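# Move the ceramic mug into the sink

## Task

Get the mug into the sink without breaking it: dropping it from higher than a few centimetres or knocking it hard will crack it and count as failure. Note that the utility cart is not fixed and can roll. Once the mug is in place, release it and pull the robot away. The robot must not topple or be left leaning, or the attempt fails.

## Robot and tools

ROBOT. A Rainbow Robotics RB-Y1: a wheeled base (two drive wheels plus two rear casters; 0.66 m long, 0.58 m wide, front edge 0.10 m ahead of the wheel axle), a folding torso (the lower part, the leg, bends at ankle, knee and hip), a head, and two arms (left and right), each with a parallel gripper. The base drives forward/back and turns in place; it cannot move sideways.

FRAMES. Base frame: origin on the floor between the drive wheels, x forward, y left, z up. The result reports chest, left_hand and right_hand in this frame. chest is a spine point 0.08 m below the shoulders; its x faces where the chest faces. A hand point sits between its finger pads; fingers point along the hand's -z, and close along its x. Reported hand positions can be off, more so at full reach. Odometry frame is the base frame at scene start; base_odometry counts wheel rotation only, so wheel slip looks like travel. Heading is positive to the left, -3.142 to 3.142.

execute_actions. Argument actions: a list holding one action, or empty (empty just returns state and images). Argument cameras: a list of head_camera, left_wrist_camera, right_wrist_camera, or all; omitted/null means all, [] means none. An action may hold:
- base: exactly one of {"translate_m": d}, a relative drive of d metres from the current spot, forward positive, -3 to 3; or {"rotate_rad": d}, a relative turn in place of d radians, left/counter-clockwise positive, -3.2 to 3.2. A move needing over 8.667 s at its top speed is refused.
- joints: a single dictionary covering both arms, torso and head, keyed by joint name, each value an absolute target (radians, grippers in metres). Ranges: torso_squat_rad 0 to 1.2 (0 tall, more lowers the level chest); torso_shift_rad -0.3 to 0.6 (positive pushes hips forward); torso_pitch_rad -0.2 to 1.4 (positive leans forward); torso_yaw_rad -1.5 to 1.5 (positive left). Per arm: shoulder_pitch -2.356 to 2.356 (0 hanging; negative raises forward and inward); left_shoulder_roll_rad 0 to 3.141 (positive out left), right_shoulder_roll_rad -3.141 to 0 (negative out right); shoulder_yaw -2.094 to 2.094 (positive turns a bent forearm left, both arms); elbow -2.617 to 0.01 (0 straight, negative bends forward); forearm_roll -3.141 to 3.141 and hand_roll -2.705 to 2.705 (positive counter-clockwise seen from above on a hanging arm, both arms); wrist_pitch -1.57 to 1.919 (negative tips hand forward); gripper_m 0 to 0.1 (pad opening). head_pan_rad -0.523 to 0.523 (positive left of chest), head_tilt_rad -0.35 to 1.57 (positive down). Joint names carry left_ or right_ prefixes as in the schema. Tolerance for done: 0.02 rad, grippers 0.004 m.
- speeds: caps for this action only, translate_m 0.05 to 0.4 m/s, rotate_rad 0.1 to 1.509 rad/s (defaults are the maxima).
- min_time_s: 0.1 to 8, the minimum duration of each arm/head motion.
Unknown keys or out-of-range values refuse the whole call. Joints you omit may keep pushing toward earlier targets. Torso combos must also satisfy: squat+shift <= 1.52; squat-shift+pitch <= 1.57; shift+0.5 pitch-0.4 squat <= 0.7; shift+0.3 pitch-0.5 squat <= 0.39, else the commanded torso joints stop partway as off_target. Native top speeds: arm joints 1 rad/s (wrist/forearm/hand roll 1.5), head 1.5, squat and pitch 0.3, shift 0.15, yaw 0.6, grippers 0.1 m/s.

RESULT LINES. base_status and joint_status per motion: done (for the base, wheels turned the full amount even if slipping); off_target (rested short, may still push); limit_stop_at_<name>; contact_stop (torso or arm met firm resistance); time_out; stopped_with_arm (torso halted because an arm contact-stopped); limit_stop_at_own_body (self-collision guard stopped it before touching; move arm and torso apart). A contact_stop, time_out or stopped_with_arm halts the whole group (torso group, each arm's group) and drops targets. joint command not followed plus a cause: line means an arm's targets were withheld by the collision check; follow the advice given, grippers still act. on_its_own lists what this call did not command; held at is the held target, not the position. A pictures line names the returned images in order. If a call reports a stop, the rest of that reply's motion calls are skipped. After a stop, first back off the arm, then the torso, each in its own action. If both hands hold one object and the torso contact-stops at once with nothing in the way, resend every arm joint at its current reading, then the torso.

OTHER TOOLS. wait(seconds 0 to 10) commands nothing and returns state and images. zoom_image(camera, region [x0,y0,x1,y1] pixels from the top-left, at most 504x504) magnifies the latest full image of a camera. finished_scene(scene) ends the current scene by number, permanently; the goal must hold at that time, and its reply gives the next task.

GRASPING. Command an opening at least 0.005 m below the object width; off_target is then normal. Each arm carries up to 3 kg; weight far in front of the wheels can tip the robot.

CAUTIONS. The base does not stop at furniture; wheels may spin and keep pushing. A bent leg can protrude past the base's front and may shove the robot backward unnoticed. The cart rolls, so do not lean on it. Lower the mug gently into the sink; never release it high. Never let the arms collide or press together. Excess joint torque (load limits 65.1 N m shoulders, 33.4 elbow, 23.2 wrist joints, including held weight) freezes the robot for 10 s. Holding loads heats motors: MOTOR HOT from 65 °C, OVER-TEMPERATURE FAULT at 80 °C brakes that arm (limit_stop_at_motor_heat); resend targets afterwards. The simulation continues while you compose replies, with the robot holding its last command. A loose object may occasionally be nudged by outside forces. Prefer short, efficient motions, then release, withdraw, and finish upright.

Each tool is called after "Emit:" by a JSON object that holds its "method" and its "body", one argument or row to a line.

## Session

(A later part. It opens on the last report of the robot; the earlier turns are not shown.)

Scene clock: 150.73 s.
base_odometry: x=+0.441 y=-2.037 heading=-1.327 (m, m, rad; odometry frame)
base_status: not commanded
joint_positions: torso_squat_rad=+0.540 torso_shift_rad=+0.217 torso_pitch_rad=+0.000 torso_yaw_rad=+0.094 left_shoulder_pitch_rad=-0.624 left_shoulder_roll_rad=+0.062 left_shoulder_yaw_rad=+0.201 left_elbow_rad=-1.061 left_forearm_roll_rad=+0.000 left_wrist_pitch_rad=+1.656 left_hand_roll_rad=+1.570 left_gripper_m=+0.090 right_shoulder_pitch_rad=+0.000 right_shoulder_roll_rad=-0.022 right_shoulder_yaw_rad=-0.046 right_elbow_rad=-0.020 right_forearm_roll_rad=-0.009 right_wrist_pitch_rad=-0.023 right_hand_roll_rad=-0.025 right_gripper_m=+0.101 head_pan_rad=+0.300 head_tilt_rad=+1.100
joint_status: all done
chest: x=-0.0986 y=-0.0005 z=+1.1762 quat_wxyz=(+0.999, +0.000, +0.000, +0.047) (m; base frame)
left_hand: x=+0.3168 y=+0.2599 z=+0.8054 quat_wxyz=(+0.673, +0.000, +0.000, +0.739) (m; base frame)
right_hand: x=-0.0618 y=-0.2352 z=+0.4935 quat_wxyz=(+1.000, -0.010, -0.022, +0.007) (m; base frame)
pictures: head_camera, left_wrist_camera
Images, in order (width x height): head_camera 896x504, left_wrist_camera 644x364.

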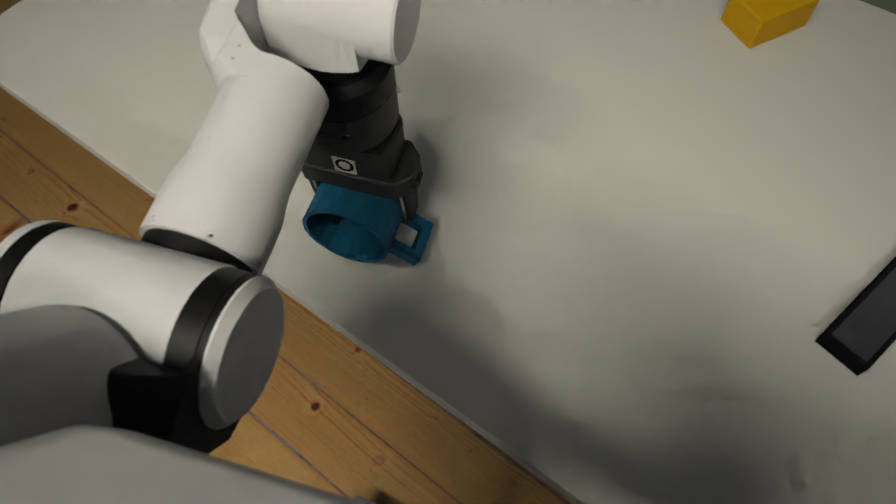

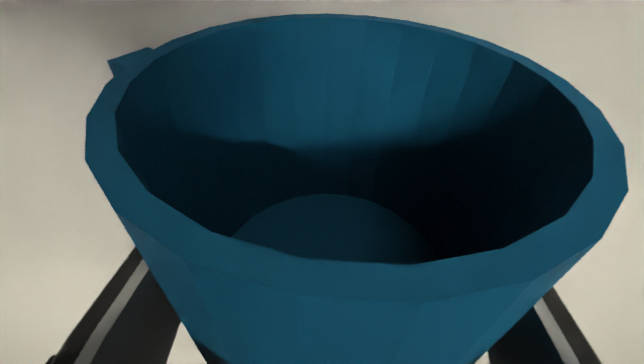

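Emit:
{"method": "execute_actions", "body": {
  "actions": [
    {"base":{"translate_m":-0.9},"joints":{"torso_squat_rad":0.0,"torso_shift_rad":0,"torso_yaw_rad":0,"head_pan_rad":0,"head_tilt_rad":0.4}}
  ],
  "cameras": ["left_wrist_camera"]
}}

Emit:
{"method": "execute_actions", "body": {
  "actions": [
    {"base":{"rotate_rad":2.87}}
  ],
  "cameras": ["head_camera","left_wrist_camera"]
}}

Scene clock: 165.97 s.
base_odometry: x=+0.224 y=-1.164 heading=-1.326 (m, m, rad; odometry frame)
base_status: done
joint_positions: torso_squat_rad=+0.000 torso_shift_rad=+0.000 torso_pitch_rad=+0.000 torso_yaw_rad=+0.000 left_shoulder_pitch_rad=-0.624 left_shoulder_roll_rad=+0.062 left_shoulder_yaw_rad=+0.201 left_elbow_rad=-1.061 left_forearm_roll_rad=+0.000 left_wrist_pitch_rad=+1.656 left_hand_roll_rad=+1.570 left_gripper_m=+0.090 right_shoulder_pitch_rad=+0.001 right_shoulder_roll_rad=-0.022 right_shoulder_yaw_rad=-0.046 right_elbow_rad=-0.020 right_forearm_roll_rad=-0.009 right_wrist_pitch_rad=-0.023 right_hand_roll_rad=-0.025 right_gripper_m=+0.101 head_pan_rad=+0.000 head_tilt_rad=+0.400
joint_status: all done
chest: x=-0.2280 y=-0.0006 z=+1.2899 quat_wxyz=(+1.000, +0.000, +0.000, +0.000) (m; base frame)
left_hand: x=+0.2100 y=+0.2198 z=+0.9191 quat_wxyz=(+0.707, +0.000, +0.000, +0.707) (m; base frame)
right_hand: x=-0.2133 y=-0.2377 z=+0.6072 quat_wxyz=(+0.999, -0.011, -0.022, -0.039) (m; base frame)
pictures: left_wrist_camera
Images, in order (width x height): left_wrist_camera 644x364.

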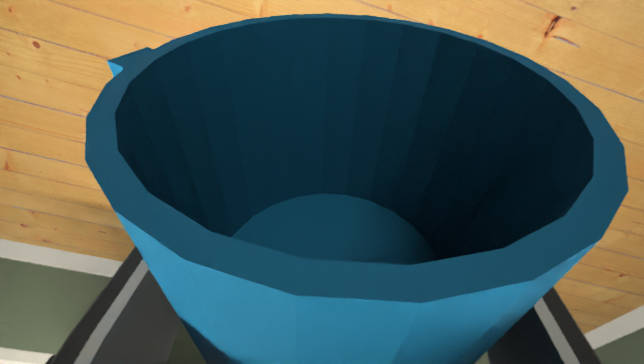

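Scene clock: 171.10 s.
base_odometry: x=+0.224 y=-1.164 heading=+1.544 (m, m, rad; odometry frame)
base_status: done
joint_positions: torso_squat_rad=+0.000 torso_shift_rad=+0.000 torso_pitch_rad=+0.000 torso_yaw_rad=+0.000 left_shoulder_pitch_rad=-0.624 left_shoulder_roll_rad=+0.062 left_shoulder_yaw_rad=+0.201 left_elbow_rad=-1.061 left_forearm_roll_rad=+0.000 left_wrist_pitch_rad=+1.656 left_hand_roll_rad=+1.570 left_gripper_m=+0.090 right_shoulder_pitch_rad=+0.001 right_shoulder_roll_rad=-0.022 right_shoulder_yaw_rad=-0.046 right_elbow_rad=-0.020 right_forearm_roll_rad=-0.009 right_wrist_pitch_rad=-0.023 right_hand_roll_rad=-0.025 right_gripper_m=+0.101 head_pan_rad=+0.000 head_tilt_rad=+0.400
joint_status: not commanded
chest: x=-0.2281 y=-0.0005 z=+1.2899 quat_wxyz=(+1.000, +0.000, +0.000, +0.000) (m; base frame)
left_hand: x=+0.2099 y=+0.2198 z=+0.9191 quat_wxyz=(+0.707, +0.000, +0.000, +0.707) (m; base frame)
right_hand: x=-0.2133 y=-0.2377 z=+0.6072 quat_wxyz=(+0.999, -0.011, -0.022, -0.039) (m; base frame)
pictures: head_camera, left_wrist_camera
Images, in order (width x height): head_camera 896x504, left_wrist_camera 644x364.

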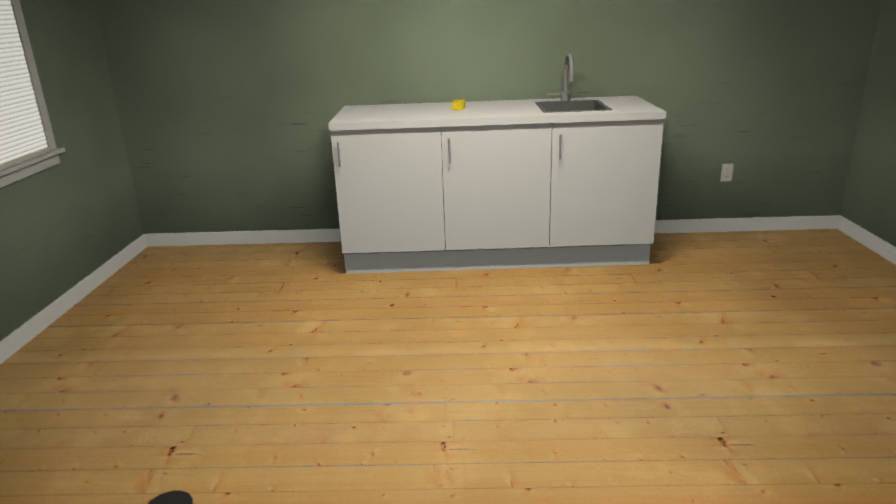

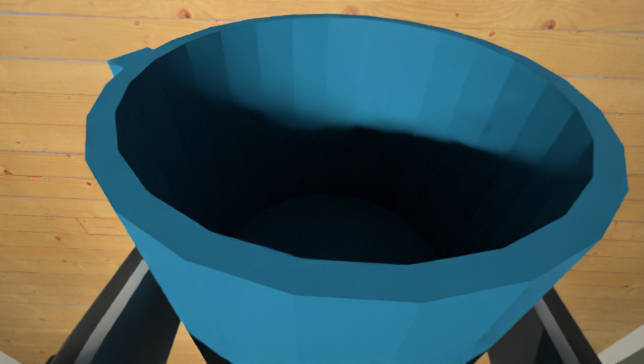

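Emit:
{"method": "execute_actions", "body": {
  "actions": [
    {"base":{"rotate_rad":-0.385}}
  ],
  "cameras": ["head_camera"]
}}

Emit:
{"method": "execute_actions", "body": {
  "actions": [
    {"base":{"translate_m":2.7},"joints":{"head_tilt_rad":0.6,"left_shoulder_pitch_rad":-0.966,"left_shoulder_roll_rad":0.145,"left_shoulder_yaw_rad":0.285,"left_elbow_rad":-0.823,"left_wrist_pitch_rad":1.76},"min_time_s":4}
  ],
  "cameras": ["left_wrist_camera"]
}}

Emit:
{"method": "execute_actions", "body": {
  "actions": [
    {"base":{"rotate_rad":0.385}}
  ],
  "cameras": ["head_camera","left_wrist_camera"]
}}

Scene clock: 184.27 s.
base_odometry: x=+0.224 y=-1.164 heading=+1.160 (m, m, rad; odometry frame)
base_status: done
joint_positions: torso_squat_rad=+0.000 torso_shift_rad=+0.000 torso_pitch_rad=+0.000 torso_yaw_rad=+0.000 left_shoulder_pitch_rad=-0.624 left_shoulder_roll_rad=+0.062 left_shoulder_yaw_rad=+0.201 left_elbow_rad=-1.061 left_forearm_roll_rad=+0.000 left_wrist_pitch_rad=+1.656 left_hand_roll_rad=+1.570 left_gripper_m=+0.090 right_shoulder_pitch_rad=+0.001 right_shoulder_roll_rad=-0.022 right_shoulder_yaw_rad=-0.046 right_elbow_rad=-0.020 right_forearm_roll_rad=-0.009 right_wrist_pitch_rad=-0.023 right_hand_roll_rad=-0.025 right_gripper_m=+0.101 head_pan_rad=+0.000 head_tilt_rad=+0.400
joint_status: not commanded
chest: x=-0.2281 y=-0.0004 z=+1.2899 quat_wxyz=(+1.000, +0.000, +0.000, +0.000) (m; base frame)
left_hand: x=+0.2099 y=+0.2198 z=+0.9191 quat_wxyz=(+0.707, +0.000, +0.000, +0.707) (m; base frame)
right_hand: x=-0.2133 y=-0.2377 z=+0.6072 quat_wxyz=(+0.999, -0.011, -0.022, -0.039) (m; base frame)
pictures: head_camera
Images, in order (width x height): head_camera 896x504.

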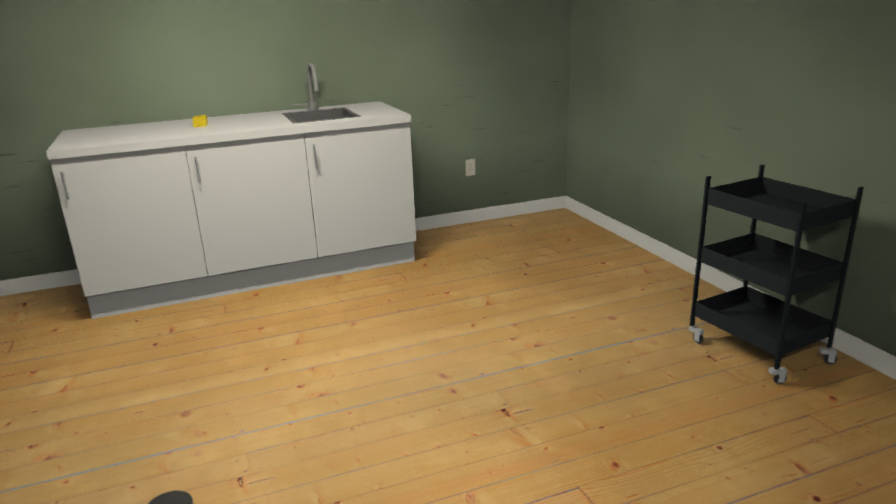

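Scene clock: 192.57 s.
base_odometry: x=+1.300 y=+1.313 heading=+1.161 (m, m, rad; odometry frame)
base_status: done
joint_positions: torso_squat_rad=+0.000 torso_shift_rad=+0.000 torso_pitch_rad=+0.000 torso_yaw_rad=+0.000 left_shoulder_pitch_rad=-0.966 left_shoulder_roll_rad=+0.145 left_shoulder_yaw_rad=+0.285 left_elbow_rad=-0.823 left_forearm_roll_rad=+0.000 left_wrist_pitch_rad=+1.760 left_hand_roll_rad=+1.570 left_gripper_m=+0.090 right_shoulder_pitch_rad=+0.000 right_shoulder_roll_rad=-0.022 right_shoulder_yaw_rad=-0.046 right_elbow_rad=-0.020 right_forearm_roll_rad=-0.009 right_wrist_pitch_rad=-0.023 right_hand_roll_rad=-0.025 right_gripper_m=+0.101 head_pan_rad=+0.000 head_tilt_rad=+0.600
joint_status: all done
chest: x=-0.2280 y=-0.0004 z=+1.2899 quat_wxyz=(+1.000, +0.000, +0.000, +0.000) (m; base frame)
left_hand: x=+0.2698 y=+0.2195 z=+1.0183 quat_wxyz=(+0.708, +0.000, +0.000, +0.707) (m; base frame)
right_hand: x=-0.2132 y=-0.2377 z=+0.6072 quat_wxyz=(+0.999, -0.011, -0.022, -0.039) (m; base frame)
pictures: left_wrist_camera
Images, in order (width x height): left_wrist_camera 644x364.

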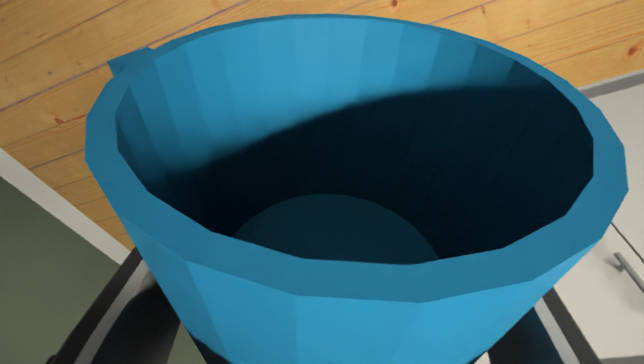

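Scene clock: 195.03 s.
base_odometry: x=+1.300 y=+1.312 heading=+1.546 (m, m, rad; odometry frame)
base_status: done
joint_positions: torso_squat_rad=+0.000 torso_shift_rad=+0.000 torso_pitch_rad=+0.000 torso_yaw_rad=+0.000 left_shoulder_pitch_rad=-0.966 left_shoulder_roll_rad=+0.145 left_shoulder_yaw_rad=+0.285 left_elbow_rad=-0.823 left_forearm_roll_rad=+0.000 left_wrist_pitch_rad=+1.760 left_hand_roll_rad=+1.570 left_gripper_m=+0.090 right_shoulder_pitch_rad=+0.000 right_shoulder_roll_rad=-0.022 right_shoulder_yaw_rad=-0.046 right_elbow_rad=-0.020 right_forearm_roll_rad=-0.009 right_wrist_pitch_rad=-0.023 right_hand_roll_rad=-0.025 right_gripper_m=+0.101 head_pan_rad=+0.000 head_tilt_rad=+0.600
joint_status: not commanded
chest: x=-0.2280 y=-0.0005 z=+1.2899 quat_wxyz=(+1.000, +0.000, +0.000, +0.000) (m; base frame)
left_hand: x=+0.2698 y=+0.2195 z=+1.0183 quat_wxyz=(+0.707, +0.000, +0.000, +0.707) (m; base frame)
right_hand: x=-0.2132 y=-0.2377 z=+0.6072 quat_wxyz=(+0.999, -0.011, -0.022, -0.039) (m; base frame)
pictures: head_camera, left_wrist_camera
Images, in order (width x height): head_camera 896x504, left_wrist_camera 644x364.

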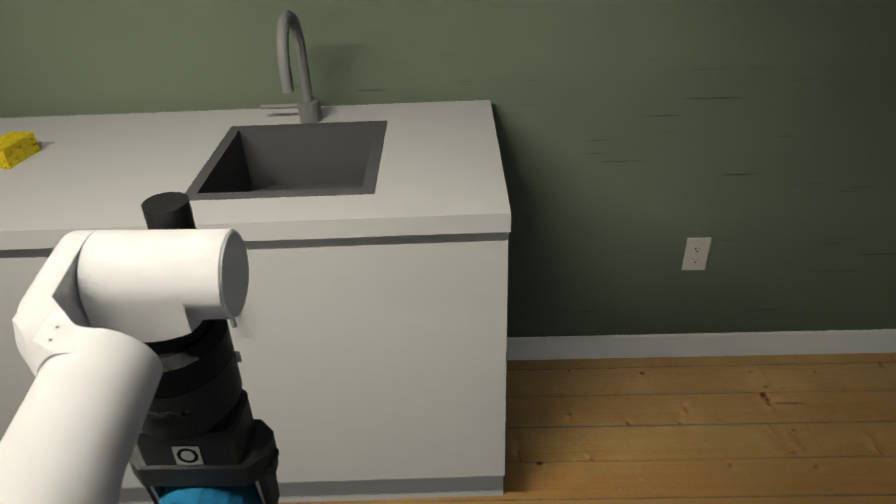

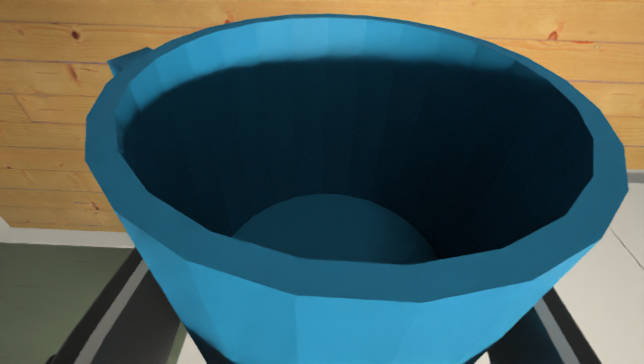

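Emit:
{"method": "execute_actions", "body": {
  "actions": [
    {"base":{"rotate_rad":0.07},"joints":{"head_tilt_rad":0.75}}
  ],
  "cameras": []
}}

Emit:
{"method": "execute_actions", "body": {
  "actions": [
    {"base":{"translate_m":0.57}}
  ]
}}

Scene clock: 205.93 s.
base_odometry: x=+1.300 y=+1.312 heading=+1.615 (m, m, rad; odometry frame)
base_status: done
joint_positions: torso_squat_rad=+0.000 torso_shift_rad=+0.000 torso_pitch_rad=+0.000 torso_yaw_rad=+0.000 left_shoulder_pitch_rad=-0.966 left_shoulder_roll_rad=+0.145 left_shoulder_yaw_rad=+0.285 left_elbow_rad=-0.823 left_forearm_roll_rad=+0.000 left_wrist_pitch_rad=+1.760 left_hand_roll_rad=+1.570 left_gripper_m=+0.090 right_shoulder_pitch_rad=+0.000 right_shoulder_roll_rad=-0.022 right_shoulder_yaw_rad=-0.046 right_elbow_rad=-0.020 right_forearm_roll_rad=-0.009 right_wrist_pitch_rad=-0.023 right_hand_roll_rad=-0.025 right_gripper_m=+0.101 head_pan_rad=+0.000 head_tilt_rad=+0.750
joint_status: all done
chest: x=-0.2280 y=-0.0005 z=+1.2899 quat_wxyz=(+1.000, +0.000, +0.000, +0.000) (m; base frame)
left_hand: x=+0.2698 y=+0.2195 z=+1.0183 quat_wxyz=(+0.707, +0.000, +0.000, +0.707) (m; base frame)
right_hand: x=-0.2132 y=-0.2377 z=+0.6072 quat_wxyz=(+0.999, -0.011, -0.022, -0.039) (m; base frame)
pictures: none
No camera images: the call's "cameras" was empty. Leave "cameras" out to get every camera's image.

Scene clock: 209.03 s.
base_odometry: x=+1.274 y=+1.882 heading=+1.616 (m, m, rad; odometry frame)
base_status: done
joint_positions: torso_squat_rad=+0.000 torso_shift_rad=+0.000 torso_pitch_rad=+0.000 torso_yaw_rad=+0.000 left_shoulder_pitch_rad=-0.966 left_shoulder_roll_rad=+0.145 left_shoulder_yaw_rad=+0.285 left_elbow_rad=-0.823 left_forearm_roll_rad=+0.000 left_wrist_pitch_rad=+1.760 left_hand_roll_rad=+1.570 left_gripper_m=+0.090 right_shoulder_pitch_rad=+0.000 right_shoulder_roll_rad=-0.022 right_shoulder_yaw_rad=-0.046 right_elbow_rad=-0.020 right_forearm_roll_rad=-0.009 right_wrist_pitch_rad=-0.023 right_hand_roll_rad=-0.025 right_gripper_m=+0.101 head_pan_rad=+0.000 head_tilt_rad=+0.750
joint_status: not commanded
chest: x=-0.2279 y=-0.0005 z=+1.2899 quat_wxyz=(+1.000, +0.000, +0.000, +0.000) (m; base frame)
left_hand: x=+0.2698 y=+0.2195 z=+1.0183 quat_wxyz=(+0.707, +0.000, +0.000, +0.707) (m; base frame)
right_hand: x=-0.2132 y=-0.2377 z=+0.6072 quat_wxyz=(+0.999, -0.011, -0.022, -0.039) (m; base frame)
pictures: head_camera, left_wrist_camera, right_wrist_camera
Images, in order (width x height): head_camera 896x504, left_wrist_camera 644x364, right_wrist_camera 644x364.

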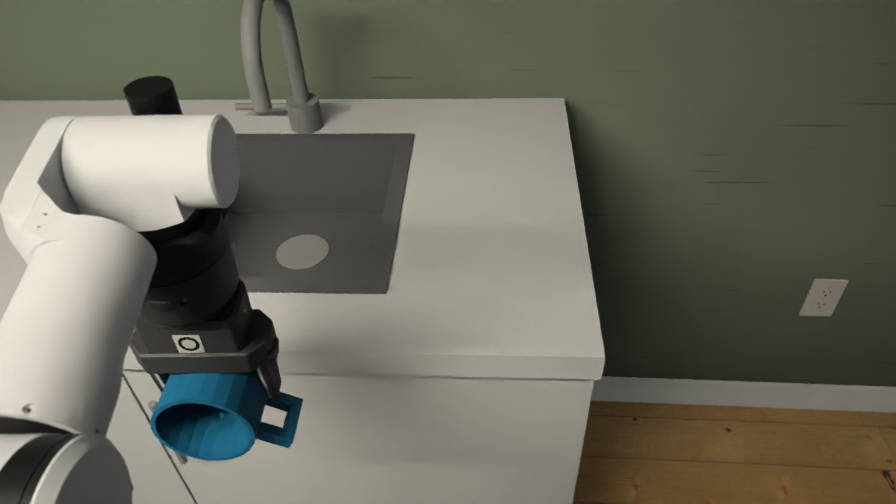

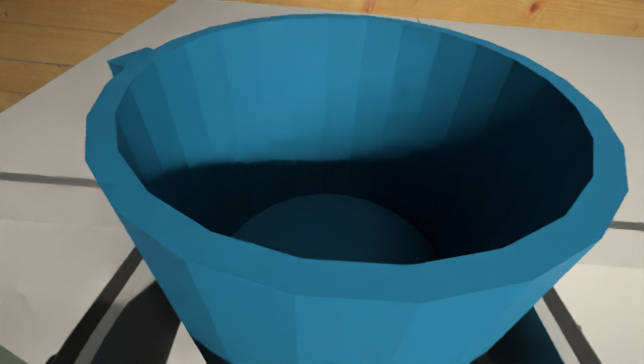

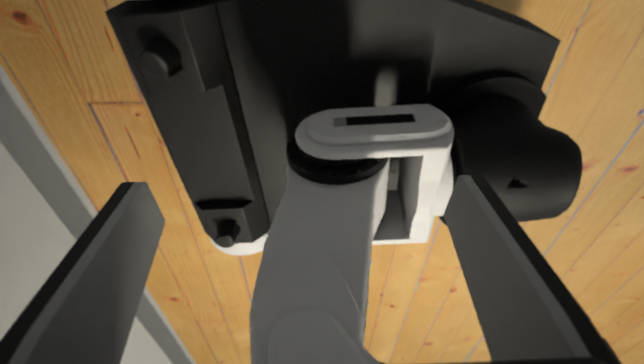

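Emit:
{"method": "execute_actions", "body": {
  "actions": [
    {"base":{"translate_m":0.26},"joints":{"head_tilt_rad":0.95,"head_pan_rad":0.15,"torso_shift_rad":0.135}}
  ]
}}

Scene clock: 218.43 s.
base_odometry: x=+1.263 y=+2.141 heading=+1.616 (m, m, rad; odometry frame)
base_status: done
joint_positions: torso_squat_rad=+0.000 torso_shift_rad=+0.135 torso_pitch_rad=+0.000 torso_yaw_rad=+0.000 left_shoulder_pitch_rad=-0.966 left_shoulder_roll_rad=+0.145 left_shoulder_yaw_rad=+0.285 left_elbow_rad=-0.823 left_forearm_roll_rad=+0.000 left_wrist_pitch_rad=+1.760 left_hand_roll_rad=+1.570 left_gripper_m=+0.090 right_shoulder_pitch_rad=+0.000 right_shoulder_roll_rad=-0.022 right_shoulder_yaw_rad=-0.046 right_elbow_rad=-0.020 right_forearm_roll_rad=-0.009 right_wrist_pitch_rad=-0.023 right_hand_roll_rad=-0.025 right_gripper_m=+0.101 head_pan_rad=+0.150 head_tilt_rad=+0.950
joint_status: all done
chest: x=-0.1337 y=-0.0005 z=+1.2836 quat_wxyz=(+1.000, +0.000, +0.000, +0.000) (m; base frame)
left_hand: x=+0.3641 y=+0.2195 z=+1.0119 quat_wxyz=(+0.707, +0.000, +0.000, +0.707) (m; base frame)
right_hand: x=-0.1189 y=-0.2377 z=+0.6008 quat_wxyz=(+0.999, -0.011, -0.022, -0.039) (m; base frame)
pictures: head_camera, left_wrist_camera, right_wrist_camera
Images, in order (width x height): head_camera 896x504, left_wrist_camera 644x364, right_wrist_camera 644x364.

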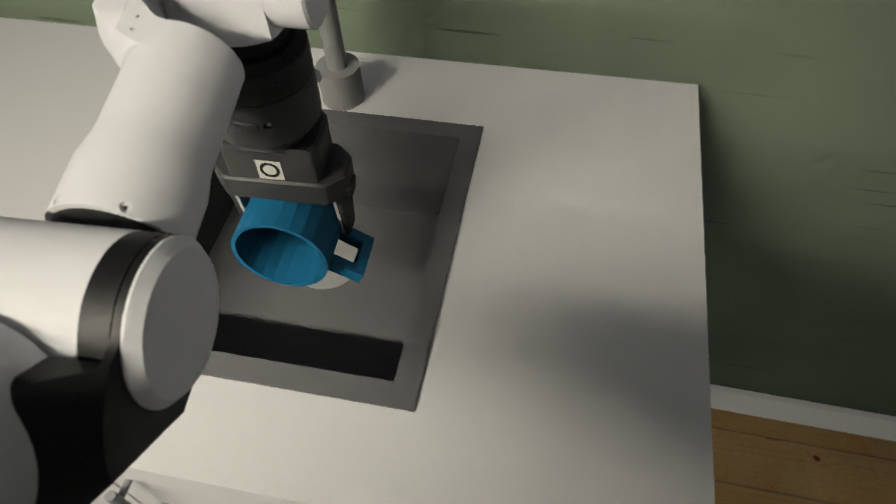

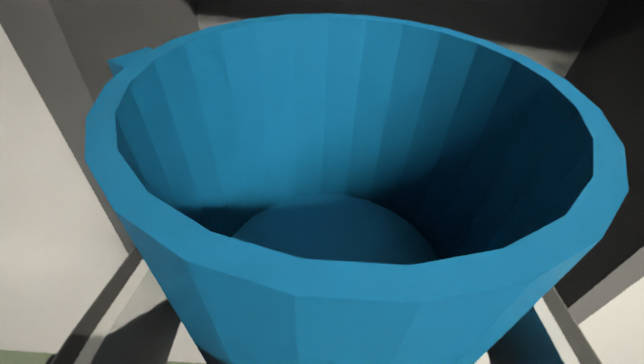

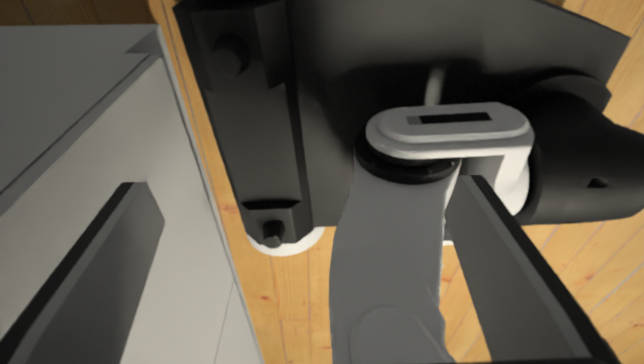

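Emit:
{"method": "execute_actions", "body": {
  "actions": [
    {"joints":{"torso_pitch_rad":0.15,"torso_shift_rad":0.095,"torso_squat_rad":0.36,"left_wrist_pitch_rad":1.61,"head_tilt_rad":0.85},"min_time_s":0.8}
  ],
  "cameras": ["head_camera","left_wrist_camera"]
}}

Scene clock: 228.50 s.
base_odometry: x=+1.263 y=+2.141 heading=+1.616 (m, m, rad; odometry frame)
base_status: not commanded
joint_positions: torso_squat_rad=+0.360 torso_shift_rad=+0.095 torso_pitch_rad=+0.150 torso_yaw_rad=+0.000 left_shoulder_pitch_rad=-0.966 left_shoulder_roll_rad=+0.145 left_shoulder_yaw_rad=+0.285 left_elbow_rad=-0.823 left_forearm_roll_rad=+0.000 left_wrist_pitch_rad=+1.610 left_hand_roll_rad=+1.570 left_gripper_m=+0.090 right_shoulder_pitch_rad=+0.000 right_shoulder_roll_rad=-0.022 right_shoulder_yaw_rad=-0.046 right_elbow_rad=-0.020 right_forearm_roll_rad=-0.009 right_wrist_pitch_rad=-0.023 right_hand_roll_rad=-0.025 right_gripper_m=+0.101 head_pan_rad=+0.150 head_tilt_rad=+0.850
joint_status: all done
chest: x=-0.1197 y=-0.0004 z=+1.2386 quat_wxyz=(+0.997, +0.000, +0.075, +0.000) (m; base frame)
left_hand: x=+0.3664 y=+0.2196 z=+0.8932 quat_wxyz=(+0.707, +0.000, +0.000, +0.707) (m; base frame)
right_hand: x=-0.2069 y=-0.2377 z=+0.5614 quat_wxyz=(+0.998, -0.014, +0.053, -0.038) (m; base frame)
pictures: head_camera, left_wrist_camera
Images, in order (width x height): head_camera 896x504, left_wrist_camera 644x364.

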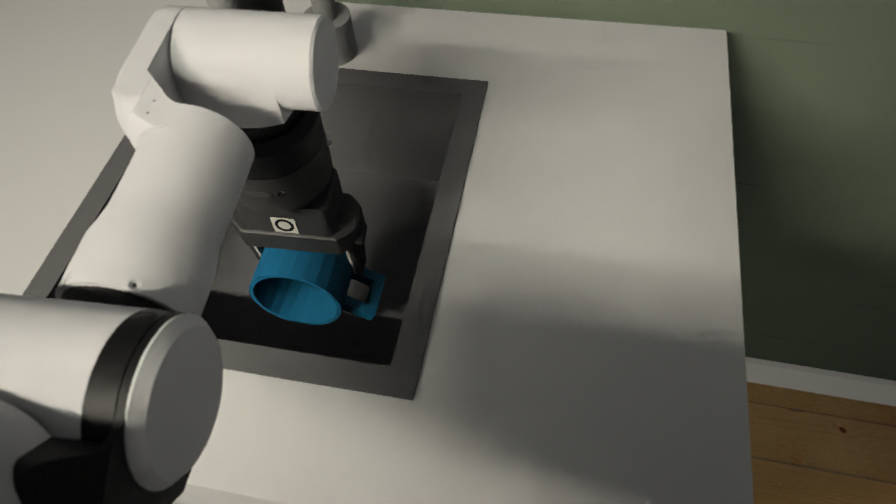

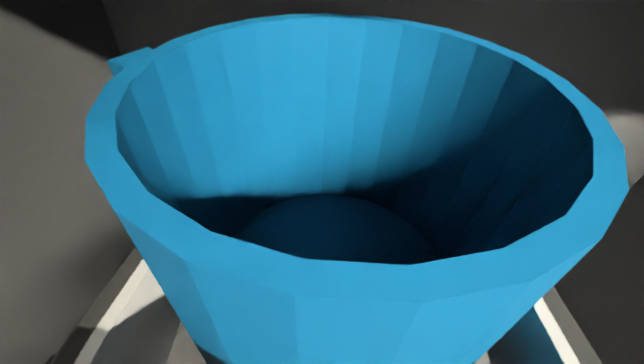

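Emit:
{"method": "execute_actions", "body": {
  "actions": [
    {"joints":{"torso_squat_rad":0.465}}
  ],
  "cameras": ["head_camera","left_wrist_camera"]
}}

Scene clock: 235.23 s.
base_odometry: x=+1.263 y=+2.141 heading=+1.616 (m, m, rad; odometry frame)
base_status: not commanded
joint_positions: torso_squat_rad=+0.465 torso_shift_rad=+0.095 torso_pitch_rad=+0.150 torso_yaw_rad=+0.000 left_shoulder_pitch_rad=-0.966 left_shoulder_roll_rad=+0.145 left_shoulder_yaw_rad=+0.285 left_elbow_rad=-0.823 left_forearm_roll_rad=+0.000 left_wrist_pitch_rad=+1.610 left_hand_roll_rad=+1.570 left_gripper_m=+0.090 right_shoulder_pitch_rad=+0.000 right_shoulder_roll_rad=-0.022 right_shoulder_yaw_rad=-0.046 right_elbow_rad=-0.020 right_forearm_roll_rad=-0.009 right_wrist_pitch_rad=-0.023 right_hand_roll_rad=-0.025 right_gripper_m=+0.101 head_pan_rad=+0.150 head_tilt_rad=+0.850
joint_status: all done
chest: x=-0.1225 y=-0.0004 z=+1.2093 quat_wxyz=(+0.997, +0.000, +0.075, +0.000) (m; base frame)
left_hand: x=+0.3636 y=+0.2196 z=+0.8639 quat_wxyz=(+0.707, +0.000, +0.000, +0.707) (m; base frame)
right_hand: x=-0.2096 y=-0.2377 z=+0.5320 quat_wxyz=(+0.998, -0.014, +0.053, -0.038) (m; base frame)
pictures: head_camera, left_wrist_camera
Images, in order (width x height): head_camera 896x504, left_wrist_camera 644x364.

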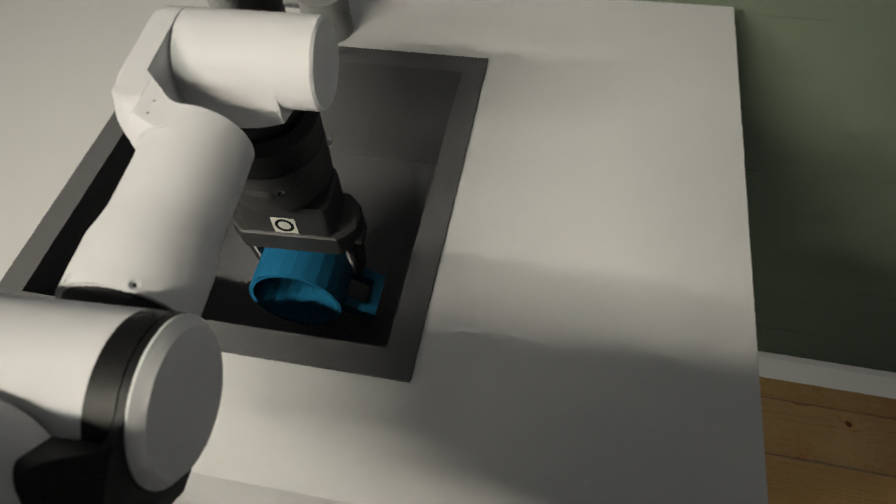

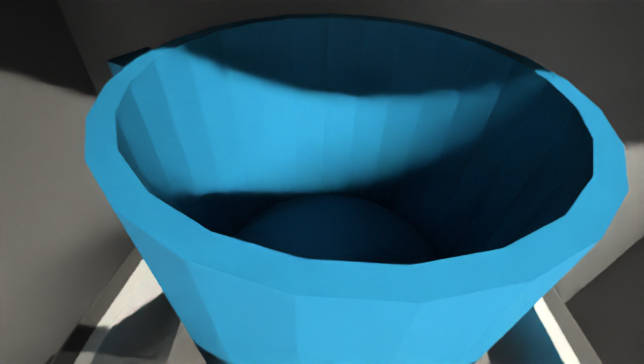

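Emit:
{"method": "execute_actions", "body": {
  "actions": [
    {"joints":{"torso_squat_rad":0.49}}
  ],
  "cameras": ["left_wrist_camera"]
}}

Scene clock: 238.63 s.
base_odometry: x=+1.263 y=+2.141 heading=+1.616 (m, m, rad; odometry frame)
base_status: not commanded
joint_positions: torso_squat_rad=+0.490 torso_shift_rad=+0.095 torso_pitch_rad=+0.150 torso_yaw_rad=+0.000 left_shoulder_pitch_rad=-0.966 left_shoulder_roll_rad=+0.145 left_shoulder_yaw_rad=+0.285 left_elbow_rad=-0.823 left_forearm_roll_rad=+0.000 left_wrist_pitch_rad=+1.610 left_hand_roll_rad=+1.570 left_gripper_m=+0.090 right_shoulder_pitch_rad=+0.000 right_shoulder_roll_rad=-0.022 right_shoulder_yaw_rad=-0.046 right_elbow_rad=-0.020 right_forearm_roll_rad=-0.009 right_wrist_pitch_rad=-0.023 right_hand_roll_rad=-0.025 right_gripper_m=+0.101 head_pan_rad=+0.150 head_tilt_rad=+0.850
joint_status: all done
chest: x=-0.1233 y=-0.0004 z=+1.2013 quat_wxyz=(+0.997, +0.000, +0.075, +0.000) (m; base frame)
left_hand: x=+0.3628 y=+0.2196 z=+0.8559 quat_wxyz=(+0.707, +0.000, +0.000, +0.707) (m; base frame)
right_hand: x=-0.2104 y=-0.2377 z=+0.5240 quat_wxyz=(+0.998, -0.014, +0.053, -0.038) (m; base frame)
pictures: left_wrist_camera
Images, in order (width x height): left_wrist_camera 644x364.

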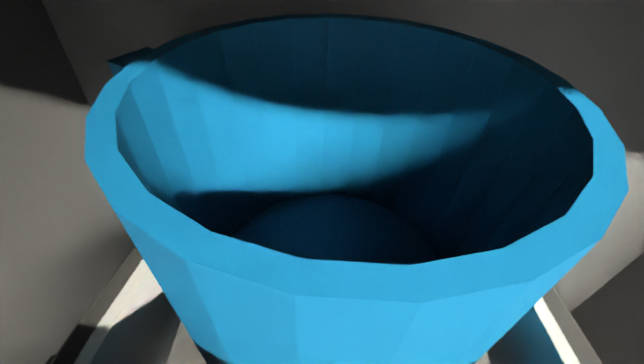

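Emit:
{"method": "execute_actions", "body": {
  "actions": [
    {"joints":{"torso_squat_rad":0.51}}
  ],
  "cameras": ["left_wrist_camera"]
}}

Scene clock: 241.97 s.
base_odometry: x=+1.263 y=+2.141 heading=+1.616 (m, m, rad; odometry frame)
base_status: not commanded
joint_positions: torso_squat_rad=+0.510 torso_shift_rad=+0.095 torso_pitch_rad=+0.150 torso_yaw_rad=+0.000 left_shoulder_pitch_rad=-0.966 left_shoulder_roll_rad=+0.145 left_shoulder_yaw_rad=+0.285 left_elbow_rad=-0.823 left_forearm_roll_rad=+0.000 left_wrist_pitch_rad=+1.610 left_hand_roll_rad=+1.570 left_gripper_m=+0.090 right_shoulder_pitch_rad=+0.000 right_shoulder_roll_rad=-0.022 right_shoulder_yaw_rad=-0.046 right_elbow_rad=-0.020 right_forearm_roll_rad=-0.009 right_wrist_pitch_rad=-0.023 right_hand_roll_rad=-0.025 right_gripper_m=+0.101 head_pan_rad=+0.150 head_tilt_rad=+0.850
joint_status: all done
chest: x=-0.1239 y=-0.0004 z=+1.1946 quat_wxyz=(+0.997, +0.000, +0.075, +0.000) (m; base frame)
left_hand: x=+0.3622 y=+0.2196 z=+0.8492 quat_wxyz=(+0.707, +0.000, +0.000, +0.707) (m; base frame)
right_hand: x=-0.2110 y=-0.2377 z=+0.5174 quat_wxyz=(+0.998, -0.014, +0.053, -0.038) (m; base frame)
pictures: left_wrist_camera
Images, in order (width x height): left_wrist_camera 644x364.

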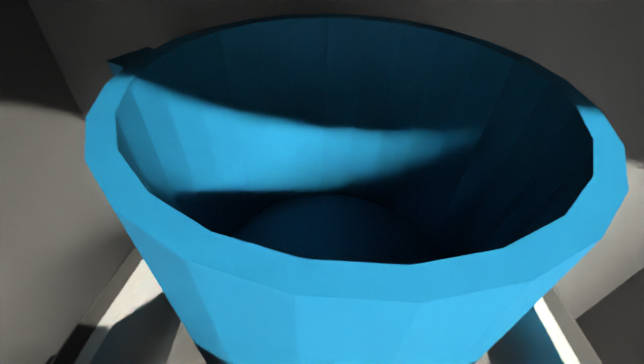

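Emit:
{"method": "execute_actions", "body": {
  "actions": [
    {"joints":{"torso_squat_rad":0.53}}
  ],
  "cameras": ["left_wrist_camera"]
}}

Scene clock: 245.10 s.
base_odometry: x=+1.263 y=+2.141 heading=+1.616 (m, m, rad; odometry frame)
base_status: not commanded
joint_positions: torso_squat_rad=+0.530 torso_shift_rad=+0.095 torso_pitch_rad=+0.150 torso_yaw_rad=+0.000 left_shoulder_pitch_rad=-0.966 left_shoulder_roll_rad=+0.145 left_shoulder_yaw_rad=+0.285 left_elbow_rad=-0.823 left_forearm_roll_rad=+0.000 left_wrist_pitch_rad=+1.610 left_hand_roll_rad=+1.570 left_gripper_m=+0.090 right_shoulder_pitch_rad=+0.000 right_shoulder_roll_rad=-0.022 right_shoulder_yaw_rad=-0.046 right_elbow_rad=-0.020 right_forearm_roll_rad=-0.009 right_wrist_pitch_rad=-0.023 right_hand_roll_rad=-0.025 right_gripper_m=+0.101 head_pan_rad=+0.150 head_tilt_rad=+0.850
joint_status: all done
chest: x=-0.1245 y=-0.0004 z=+1.1877 quat_wxyz=(+0.997, +0.000, +0.075, +0.000) (m; base frame)
left_hand: x=+0.3616 y=+0.2196 z=+0.8423 quat_wxyz=(+0.707, +0.000, +0.000, +0.707) (m; base frame)
right_hand: x=-0.2117 y=-0.2377 z=+0.5104 quat_wxyz=(+0.998, -0.014, +0.053, -0.038) (m; base frame)
pictures: left_wrist_camera
Images, in order (width x height): left_wrist_camera 644x364.

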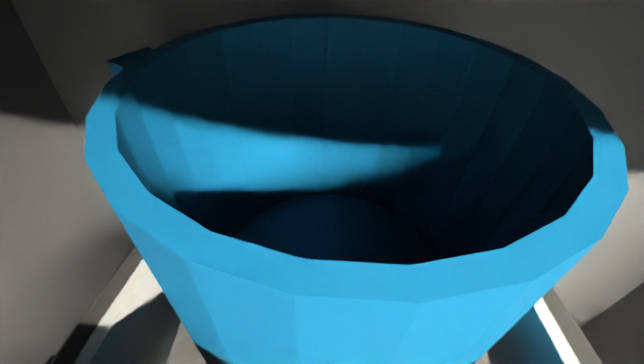

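Emit:
{"method": "execute_actions", "body": {
  "actions": [
    {"joints":{"torso_squat_rad":0.55}}
  ],
  "cameras": ["left_wrist_camera","head_camera"]
}}

Scene clock: 251.27 s.
base_odometry: x=+1.263 y=+2.141 heading=+1.616 (m, m, rad; odometry frame)
base_status: not commanded
joint_positions: torso_squat_rad=+0.550 torso_shift_rad=+0.095 torso_pitch_rad=+0.150 torso_yaw_rad=+0.000 left_shoulder_pitch_rad=-0.966 left_shoulder_roll_rad=+0.145 left_shoulder_yaw_rad=+0.285 left_elbow_rad=-0.823 left_forearm_roll_rad=+0.000 left_wrist_pitch_rad=+1.610 left_hand_roll_rad=+1.570 left_gripper_m=+0.090 right_shoulder_pitch_rad=+0.000 right_shoulder_roll_rad=-0.022 right_shoulder_yaw_rad=-0.046 right_elbow_rad=-0.020 right_forearm_roll_rad=-0.009 right_wrist_pitch_rad=-0.023 right_hand_roll_rad=-0.025 right_gripper_m=+0.101 head_pan_rad=+0.150 head_tilt_rad=+0.850
joint_status: all done
chest: x=-0.1252 y=-0.0004 z=+1.1805 quat_wxyz=(+0.997, +0.000, +0.075, +0.000) (m; base frame)
left_hand: x=+0.3609 y=+0.2196 z=+0.8351 quat_wxyz=(+0.707, +0.000, +0.000, +0.707) (m; base frame)
right_hand: x=-0.2124 y=-0.2377 z=+0.5033 quat_wxyz=(+0.998, -0.014, +0.053, -0.038) (m; base frame)
pictures: head_camera, left_wrist_camera
Images, in order (width x height): head_camera 896x504, left_wrist_camera 644x364.

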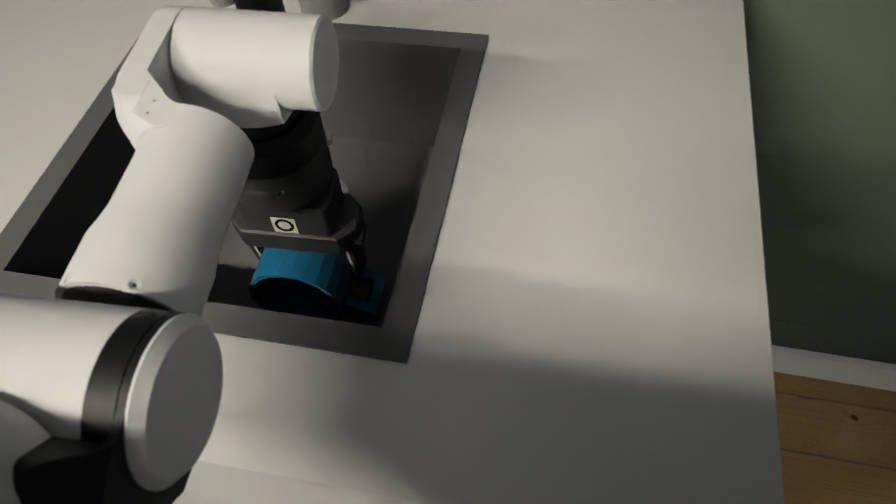

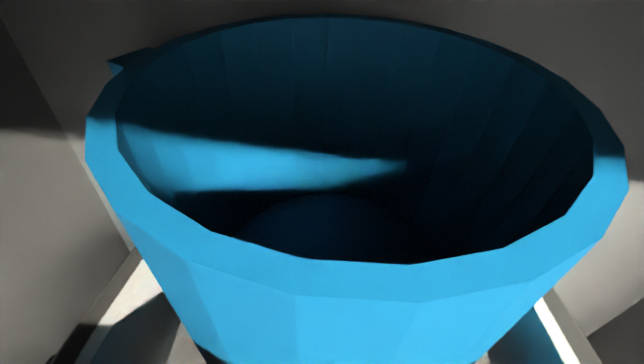

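Emit:
{"method": "execute_actions", "body": {
  "actions": [
    {"joints":{"torso_squat_rad":0.57}}
  ],
  "cameras": ["left_wrist_camera"]
}}

Scene clock: 255.53 s.
base_odometry: x=+1.263 y=+2.141 heading=+1.616 (m, m, rad; odometry frame)
base_status: not commanded
joint_positions: torso_squat_rad=+0.570 torso_shift_rad=+0.095 torso_pitch_rad=+0.150 torso_yaw_rad=+0.000 left_shoulder_pitch_rad=-0.966 left_shoulder_roll_rad=+0.145 left_shoulder_yaw_rad=+0.285 left_elbow_rad=-0.823 left_forearm_roll_rad=+0.000 left_wrist_pitch_rad=+1.610 left_hand_roll_rad=+1.570 left_gripper_m=+0.090 right_shoulder_pitch_rad=+0.000 right_shoulder_roll_rad=-0.022 right_shoulder_yaw_rad=-0.046 right_elbow_rad=-0.020 right_forearm_roll_rad=-0.009 right_wrist_pitch_rad=-0.023 right_hand_roll_rad=-0.025 right_gripper_m=+0.101 head_pan_rad=+0.150 head_tilt_rad=+0.850
joint_status: all done
chest: x=-0.1259 y=-0.0004 z=+1.1731 quat_wxyz=(+0.997, +0.000, +0.075, +0.000) (m; base frame)
left_hand: x=+0.3602 y=+0.2196 z=+0.8277 quat_wxyz=(+0.707, +0.000, +0.000, +0.707) (m; base frame)
right_hand: x=-0.2131 y=-0.2377 z=+0.4959 quat_wxyz=(+0.998, -0.014, +0.053, -0.038) (m; base frame)
pictures: left_wrist_camera
Images, in order (width x height): left_wrist_camera 644x364.

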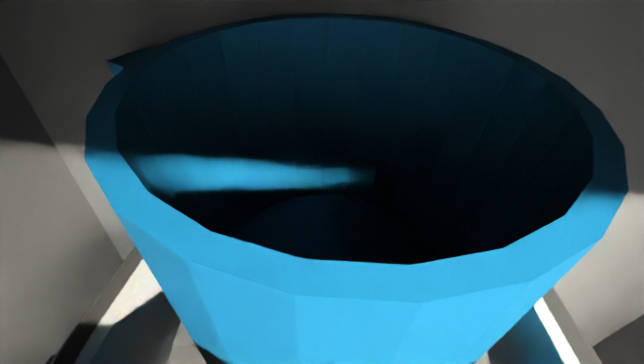

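Emit:
{"method": "execute_actions", "body": {
  "actions": [
    {"joints":{"torso_squat_rad":0.585}}
  ],
  "cameras": ["left_wrist_camera"]
}}

Scene clock: 258.47 s.
base_odometry: x=+1.263 y=+2.141 heading=+1.616 (m, m, rad; odometry frame)
base_status: not commanded
joint_positions: torso_squat_rad=+0.585 torso_shift_rad=+0.094 torso_pitch_rad=+0.148 torso_yaw_rad=+0.000 left_shoulder_pitch_rad=-0.969 left_shoulder_roll_rad=+0.146 left_shoulder_yaw_rad=+0.285 left_elbow_rad=-0.825 left_forearm_roll_rad=+0.000 left_wrist_pitch_rad=+1.611 left_hand_roll_rad=+1.570 left_gripper_m=+0.090 right_shoulder_pitch_rad=+0.000 right_shoulder_roll_rad=-0.022 right_shoulder_yaw_rad=-0.046 right_elbow_rad=-0.020 right_forearm_roll_rad=-0.009 right_wrist_pitch_rad=-0.023 right_hand_roll_rad=-0.025 right_gripper_m=+0.101 head_pan_rad=+0.150 head_tilt_rad=+0.850
joint_status: all done
chest: x=-0.1274 y=-0.0005 z=+1.1675 quat_wxyz=(+0.997, +0.000, +0.074, +0.000) (m; base frame)
left_hand: x=+0.3609 y=+0.2199 z=+0.8248 quat_wxyz=(+0.708, -0.001, -0.002, +0.707) (m; base frame)
right_hand: x=-0.2134 y=-0.2376 z=+0.4900 quat_wxyz=(+0.998, -0.014, +0.052, -0.038) (m; base frame)
pictures: left_wrist_camera
Images, in order (width x height): left_wrist_camera 644x364.

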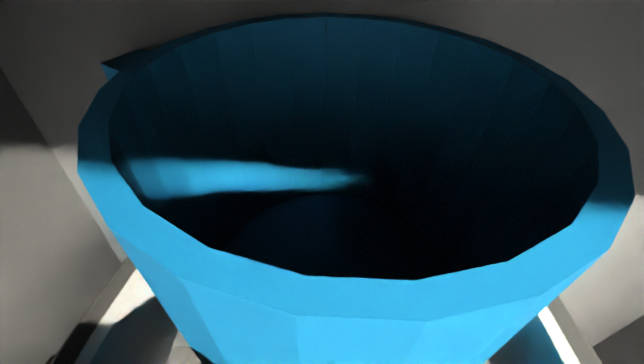

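Contact. Release and lift.

Emit:
{"method": "execute_actions", "body": {
  "actions": [
    {"joints":{"left_gripper_m":0.1}}
  ],
  "cameras": ["left_wrist_camera"]
}}

Emit:
{"method": "execute_actions", "body": {
  "actions": [
    {"joints":{"torso_squat_rad":0.15,"torso_shift_rad":0.085}}
  ],
  "cameras": ["head_camera","left_wrist_camera"]
}}

Scene clock: 263.60 s.
base_odometry: x=+1.263 y=+2.141 heading=+1.616 (m, m, rad; odometry frame)
base_status: not commanded
joint_positions: torso_squat_rad=+0.585 torso_shift_rad=+0.095 torso_pitch_rad=+0.149 torso_yaw_rad=+0.000 left_shoulder_pitch_rad=-0.967 left_shoulder_roll_rad=+0.146 left_shoulder_yaw_rad=+0.285 left_elbow_rad=-0.824 left_forearm_roll_rad=+0.000 left_wrist_pitch_rad=+1.610 left_hand_roll_rad=+1.570 left_gripper_m=+0.100 right_shoulder_pitch_rad=+0.000 right_shoulder_roll_rad=-0.022 right_shoulder_yaw_rad=-0.046 right_elbow_rad=-0.020 right_forearm_roll_rad=-0.009 right_wrist_pitch_rad=-0.023 right_hand_roll_rad=-0.025 right_gripper_m=+0.101 head_pan_rad=+0.150 head_tilt_rad=+0.850
joint_status: all done
chest: x=-0.1268 y=-0.0005 z=+1.1674 quat_wxyz=(+0.997, +0.000, +0.075, +0.000) (m; base frame)
left_hand: x=+0.3604 y=+0.2198 z=+0.8233 quat_wxyz=(+0.707, -0.001, -0.001, +0.707) (m; base frame)
right_hand: x=-0.2136 y=-0.2376 z=+0.4901 quat_wxyz=(+0.998, -0.014, +0.053, -0.038) (m; base frame)
pictures: left_wrist_camera
Images, in order (width x height): left_wrist_camera 644x364.

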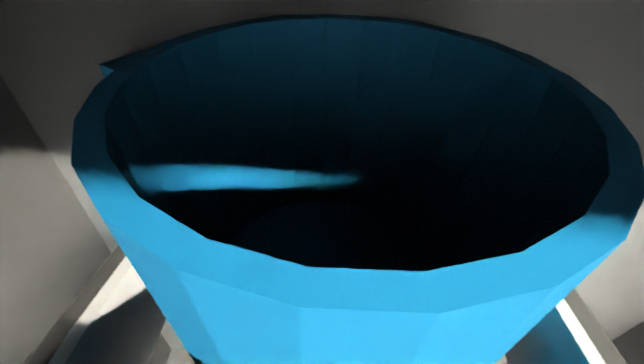

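Scene clock: 265.90 s.
base_odometry: x=+1.263 y=+2.141 heading=+1.616 (m, m, rad; odometry frame)
base_status: not commanded
joint_positions: torso_squat_rad=+0.150 torso_shift_rad=+0.085 torso_pitch_rad=+0.150 torso_yaw_rad=+0.000 left_shoulder_pitch_rad=-0.967 left_shoulder_roll_rad=+0.145 left_shoulder_yaw_rad=+0.285 left_elbow_rad=-0.823 left_forearm_roll_rad=+0.000 left_wrist_pitch_rad=+1.610 left_hand_roll_rad=+1.570 left_gripper_m=+0.100 right_shoulder_pitch_rad=+0.000 right_shoulder_roll_rad=-0.022 right_shoulder_yaw_rad=-0.046 right_elbow_rad=-0.020 right_forearm_roll_rad=-0.009 right_wrist_pitch_rad=-0.023 right_hand_roll_rad=-0.025 right_gripper_m=+0.101 head_pan_rad=+0.150 head_tilt_rad=+0.850
joint_status: all done
chest: x=-0.1230 y=-0.0005 z=+1.2761 quat_wxyz=(+0.997, +0.000, +0.075, +0.000) (m; base frame)
left_hand: x=+0.3635 y=+0.2198 z=+0.9310 quat_wxyz=(+0.707, +0.000, +0.000, +0.707) (m; base frame)
right_hand: x=-0.2103 y=-0.2377 z=+0.5988 quat_wxyz=(+0.998, -0.014, +0.053, -0.038) (m; base frame)
pictures: head_camera, left_wrist_camera
Images, in order (width x height): head_camera 896x504, left_wrist_camera 644x364.

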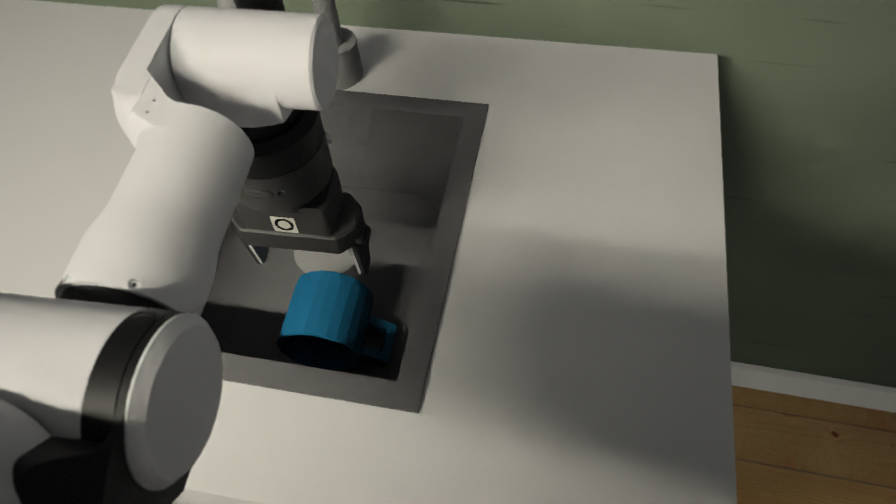

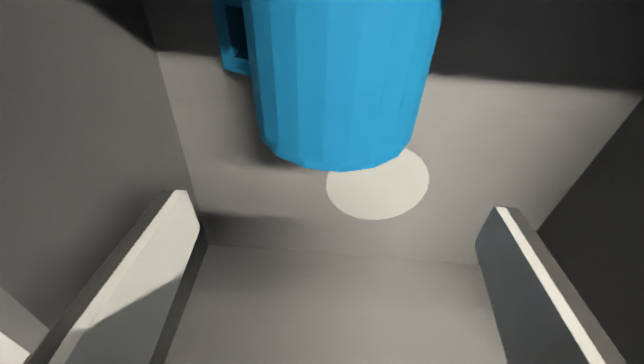

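Emit:
{"method": "execute_actions", "body": {
  "actions": [
    {"base":{"translate_m":-0.6},"joints":{"torso_pitch_rad":0,"torso_shift_rad":0,"torso_squat_rad":0.05,"head_tilt_rad":0.7,"head_pan_rad":0}}
  ],
  "cameras": ["head_camera"]
}}

Scene clock: 273.43 s.
base_odometry: x=+1.290 y=+1.542 heading=+1.618 (m, m, rad; odometry frame)
base_status: done
joint_positions: torso_squat_rad=+0.050 torso_shift_rad=+0.000 torso_pitch_rad=+0.000 torso_yaw_rad=+0.000 left_shoulder_pitch_rad=-0.966 left_shoulder_roll_rad=+0.145 left_shoulder_yaw_rad=+0.285 left_elbow_rad=-0.823 left_forearm_roll_rad=+0.000 left_wrist_pitch_rad=+1.610 left_hand_roll_rad=+1.570 left_gripper_m=+0.100 right_shoulder_pitch_rad=+0.000 right_shoulder_roll_rad=-0.022 right_shoulder_yaw_rad=-0.046 right_elbow_rad=-0.020 right_forearm_roll_rad=-0.009 right_wrist_pitch_rad=-0.023 right_hand_roll_rad=-0.025 right_gripper_m=+0.101 head_pan_rad=+0.000 head_tilt_rad=+0.700
joint_status: all done
chest: x=-0.2281 y=-0.0005 z=+1.2891 quat_wxyz=(+1.000, +0.000, +0.000, +0.000) (m; base frame)
left_hand: x=+0.3045 y=+0.2197 z=+1.0205 quat_wxyz=(+0.705, -0.053, -0.053, +0.705) (m; base frame)
right_hand: x=-0.2132 y=-0.2377 z=+0.6063 quat_wxyz=(+0.999, -0.011, -0.022, -0.039) (m; base frame)
pictures: head_camera
Images, in order (width x height): head_camera 896x504.

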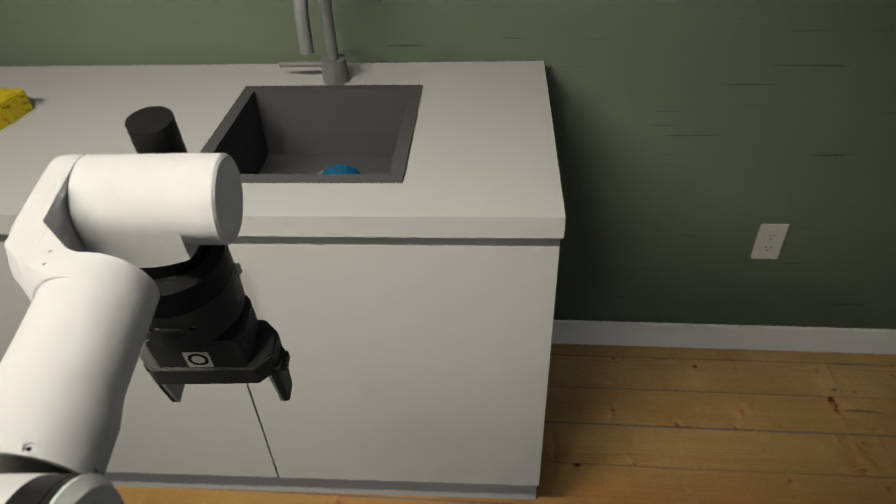

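Emit:
{"method": "finished_scene", "body": {
  "scene": 2
}}

The scene is finished: the task was done.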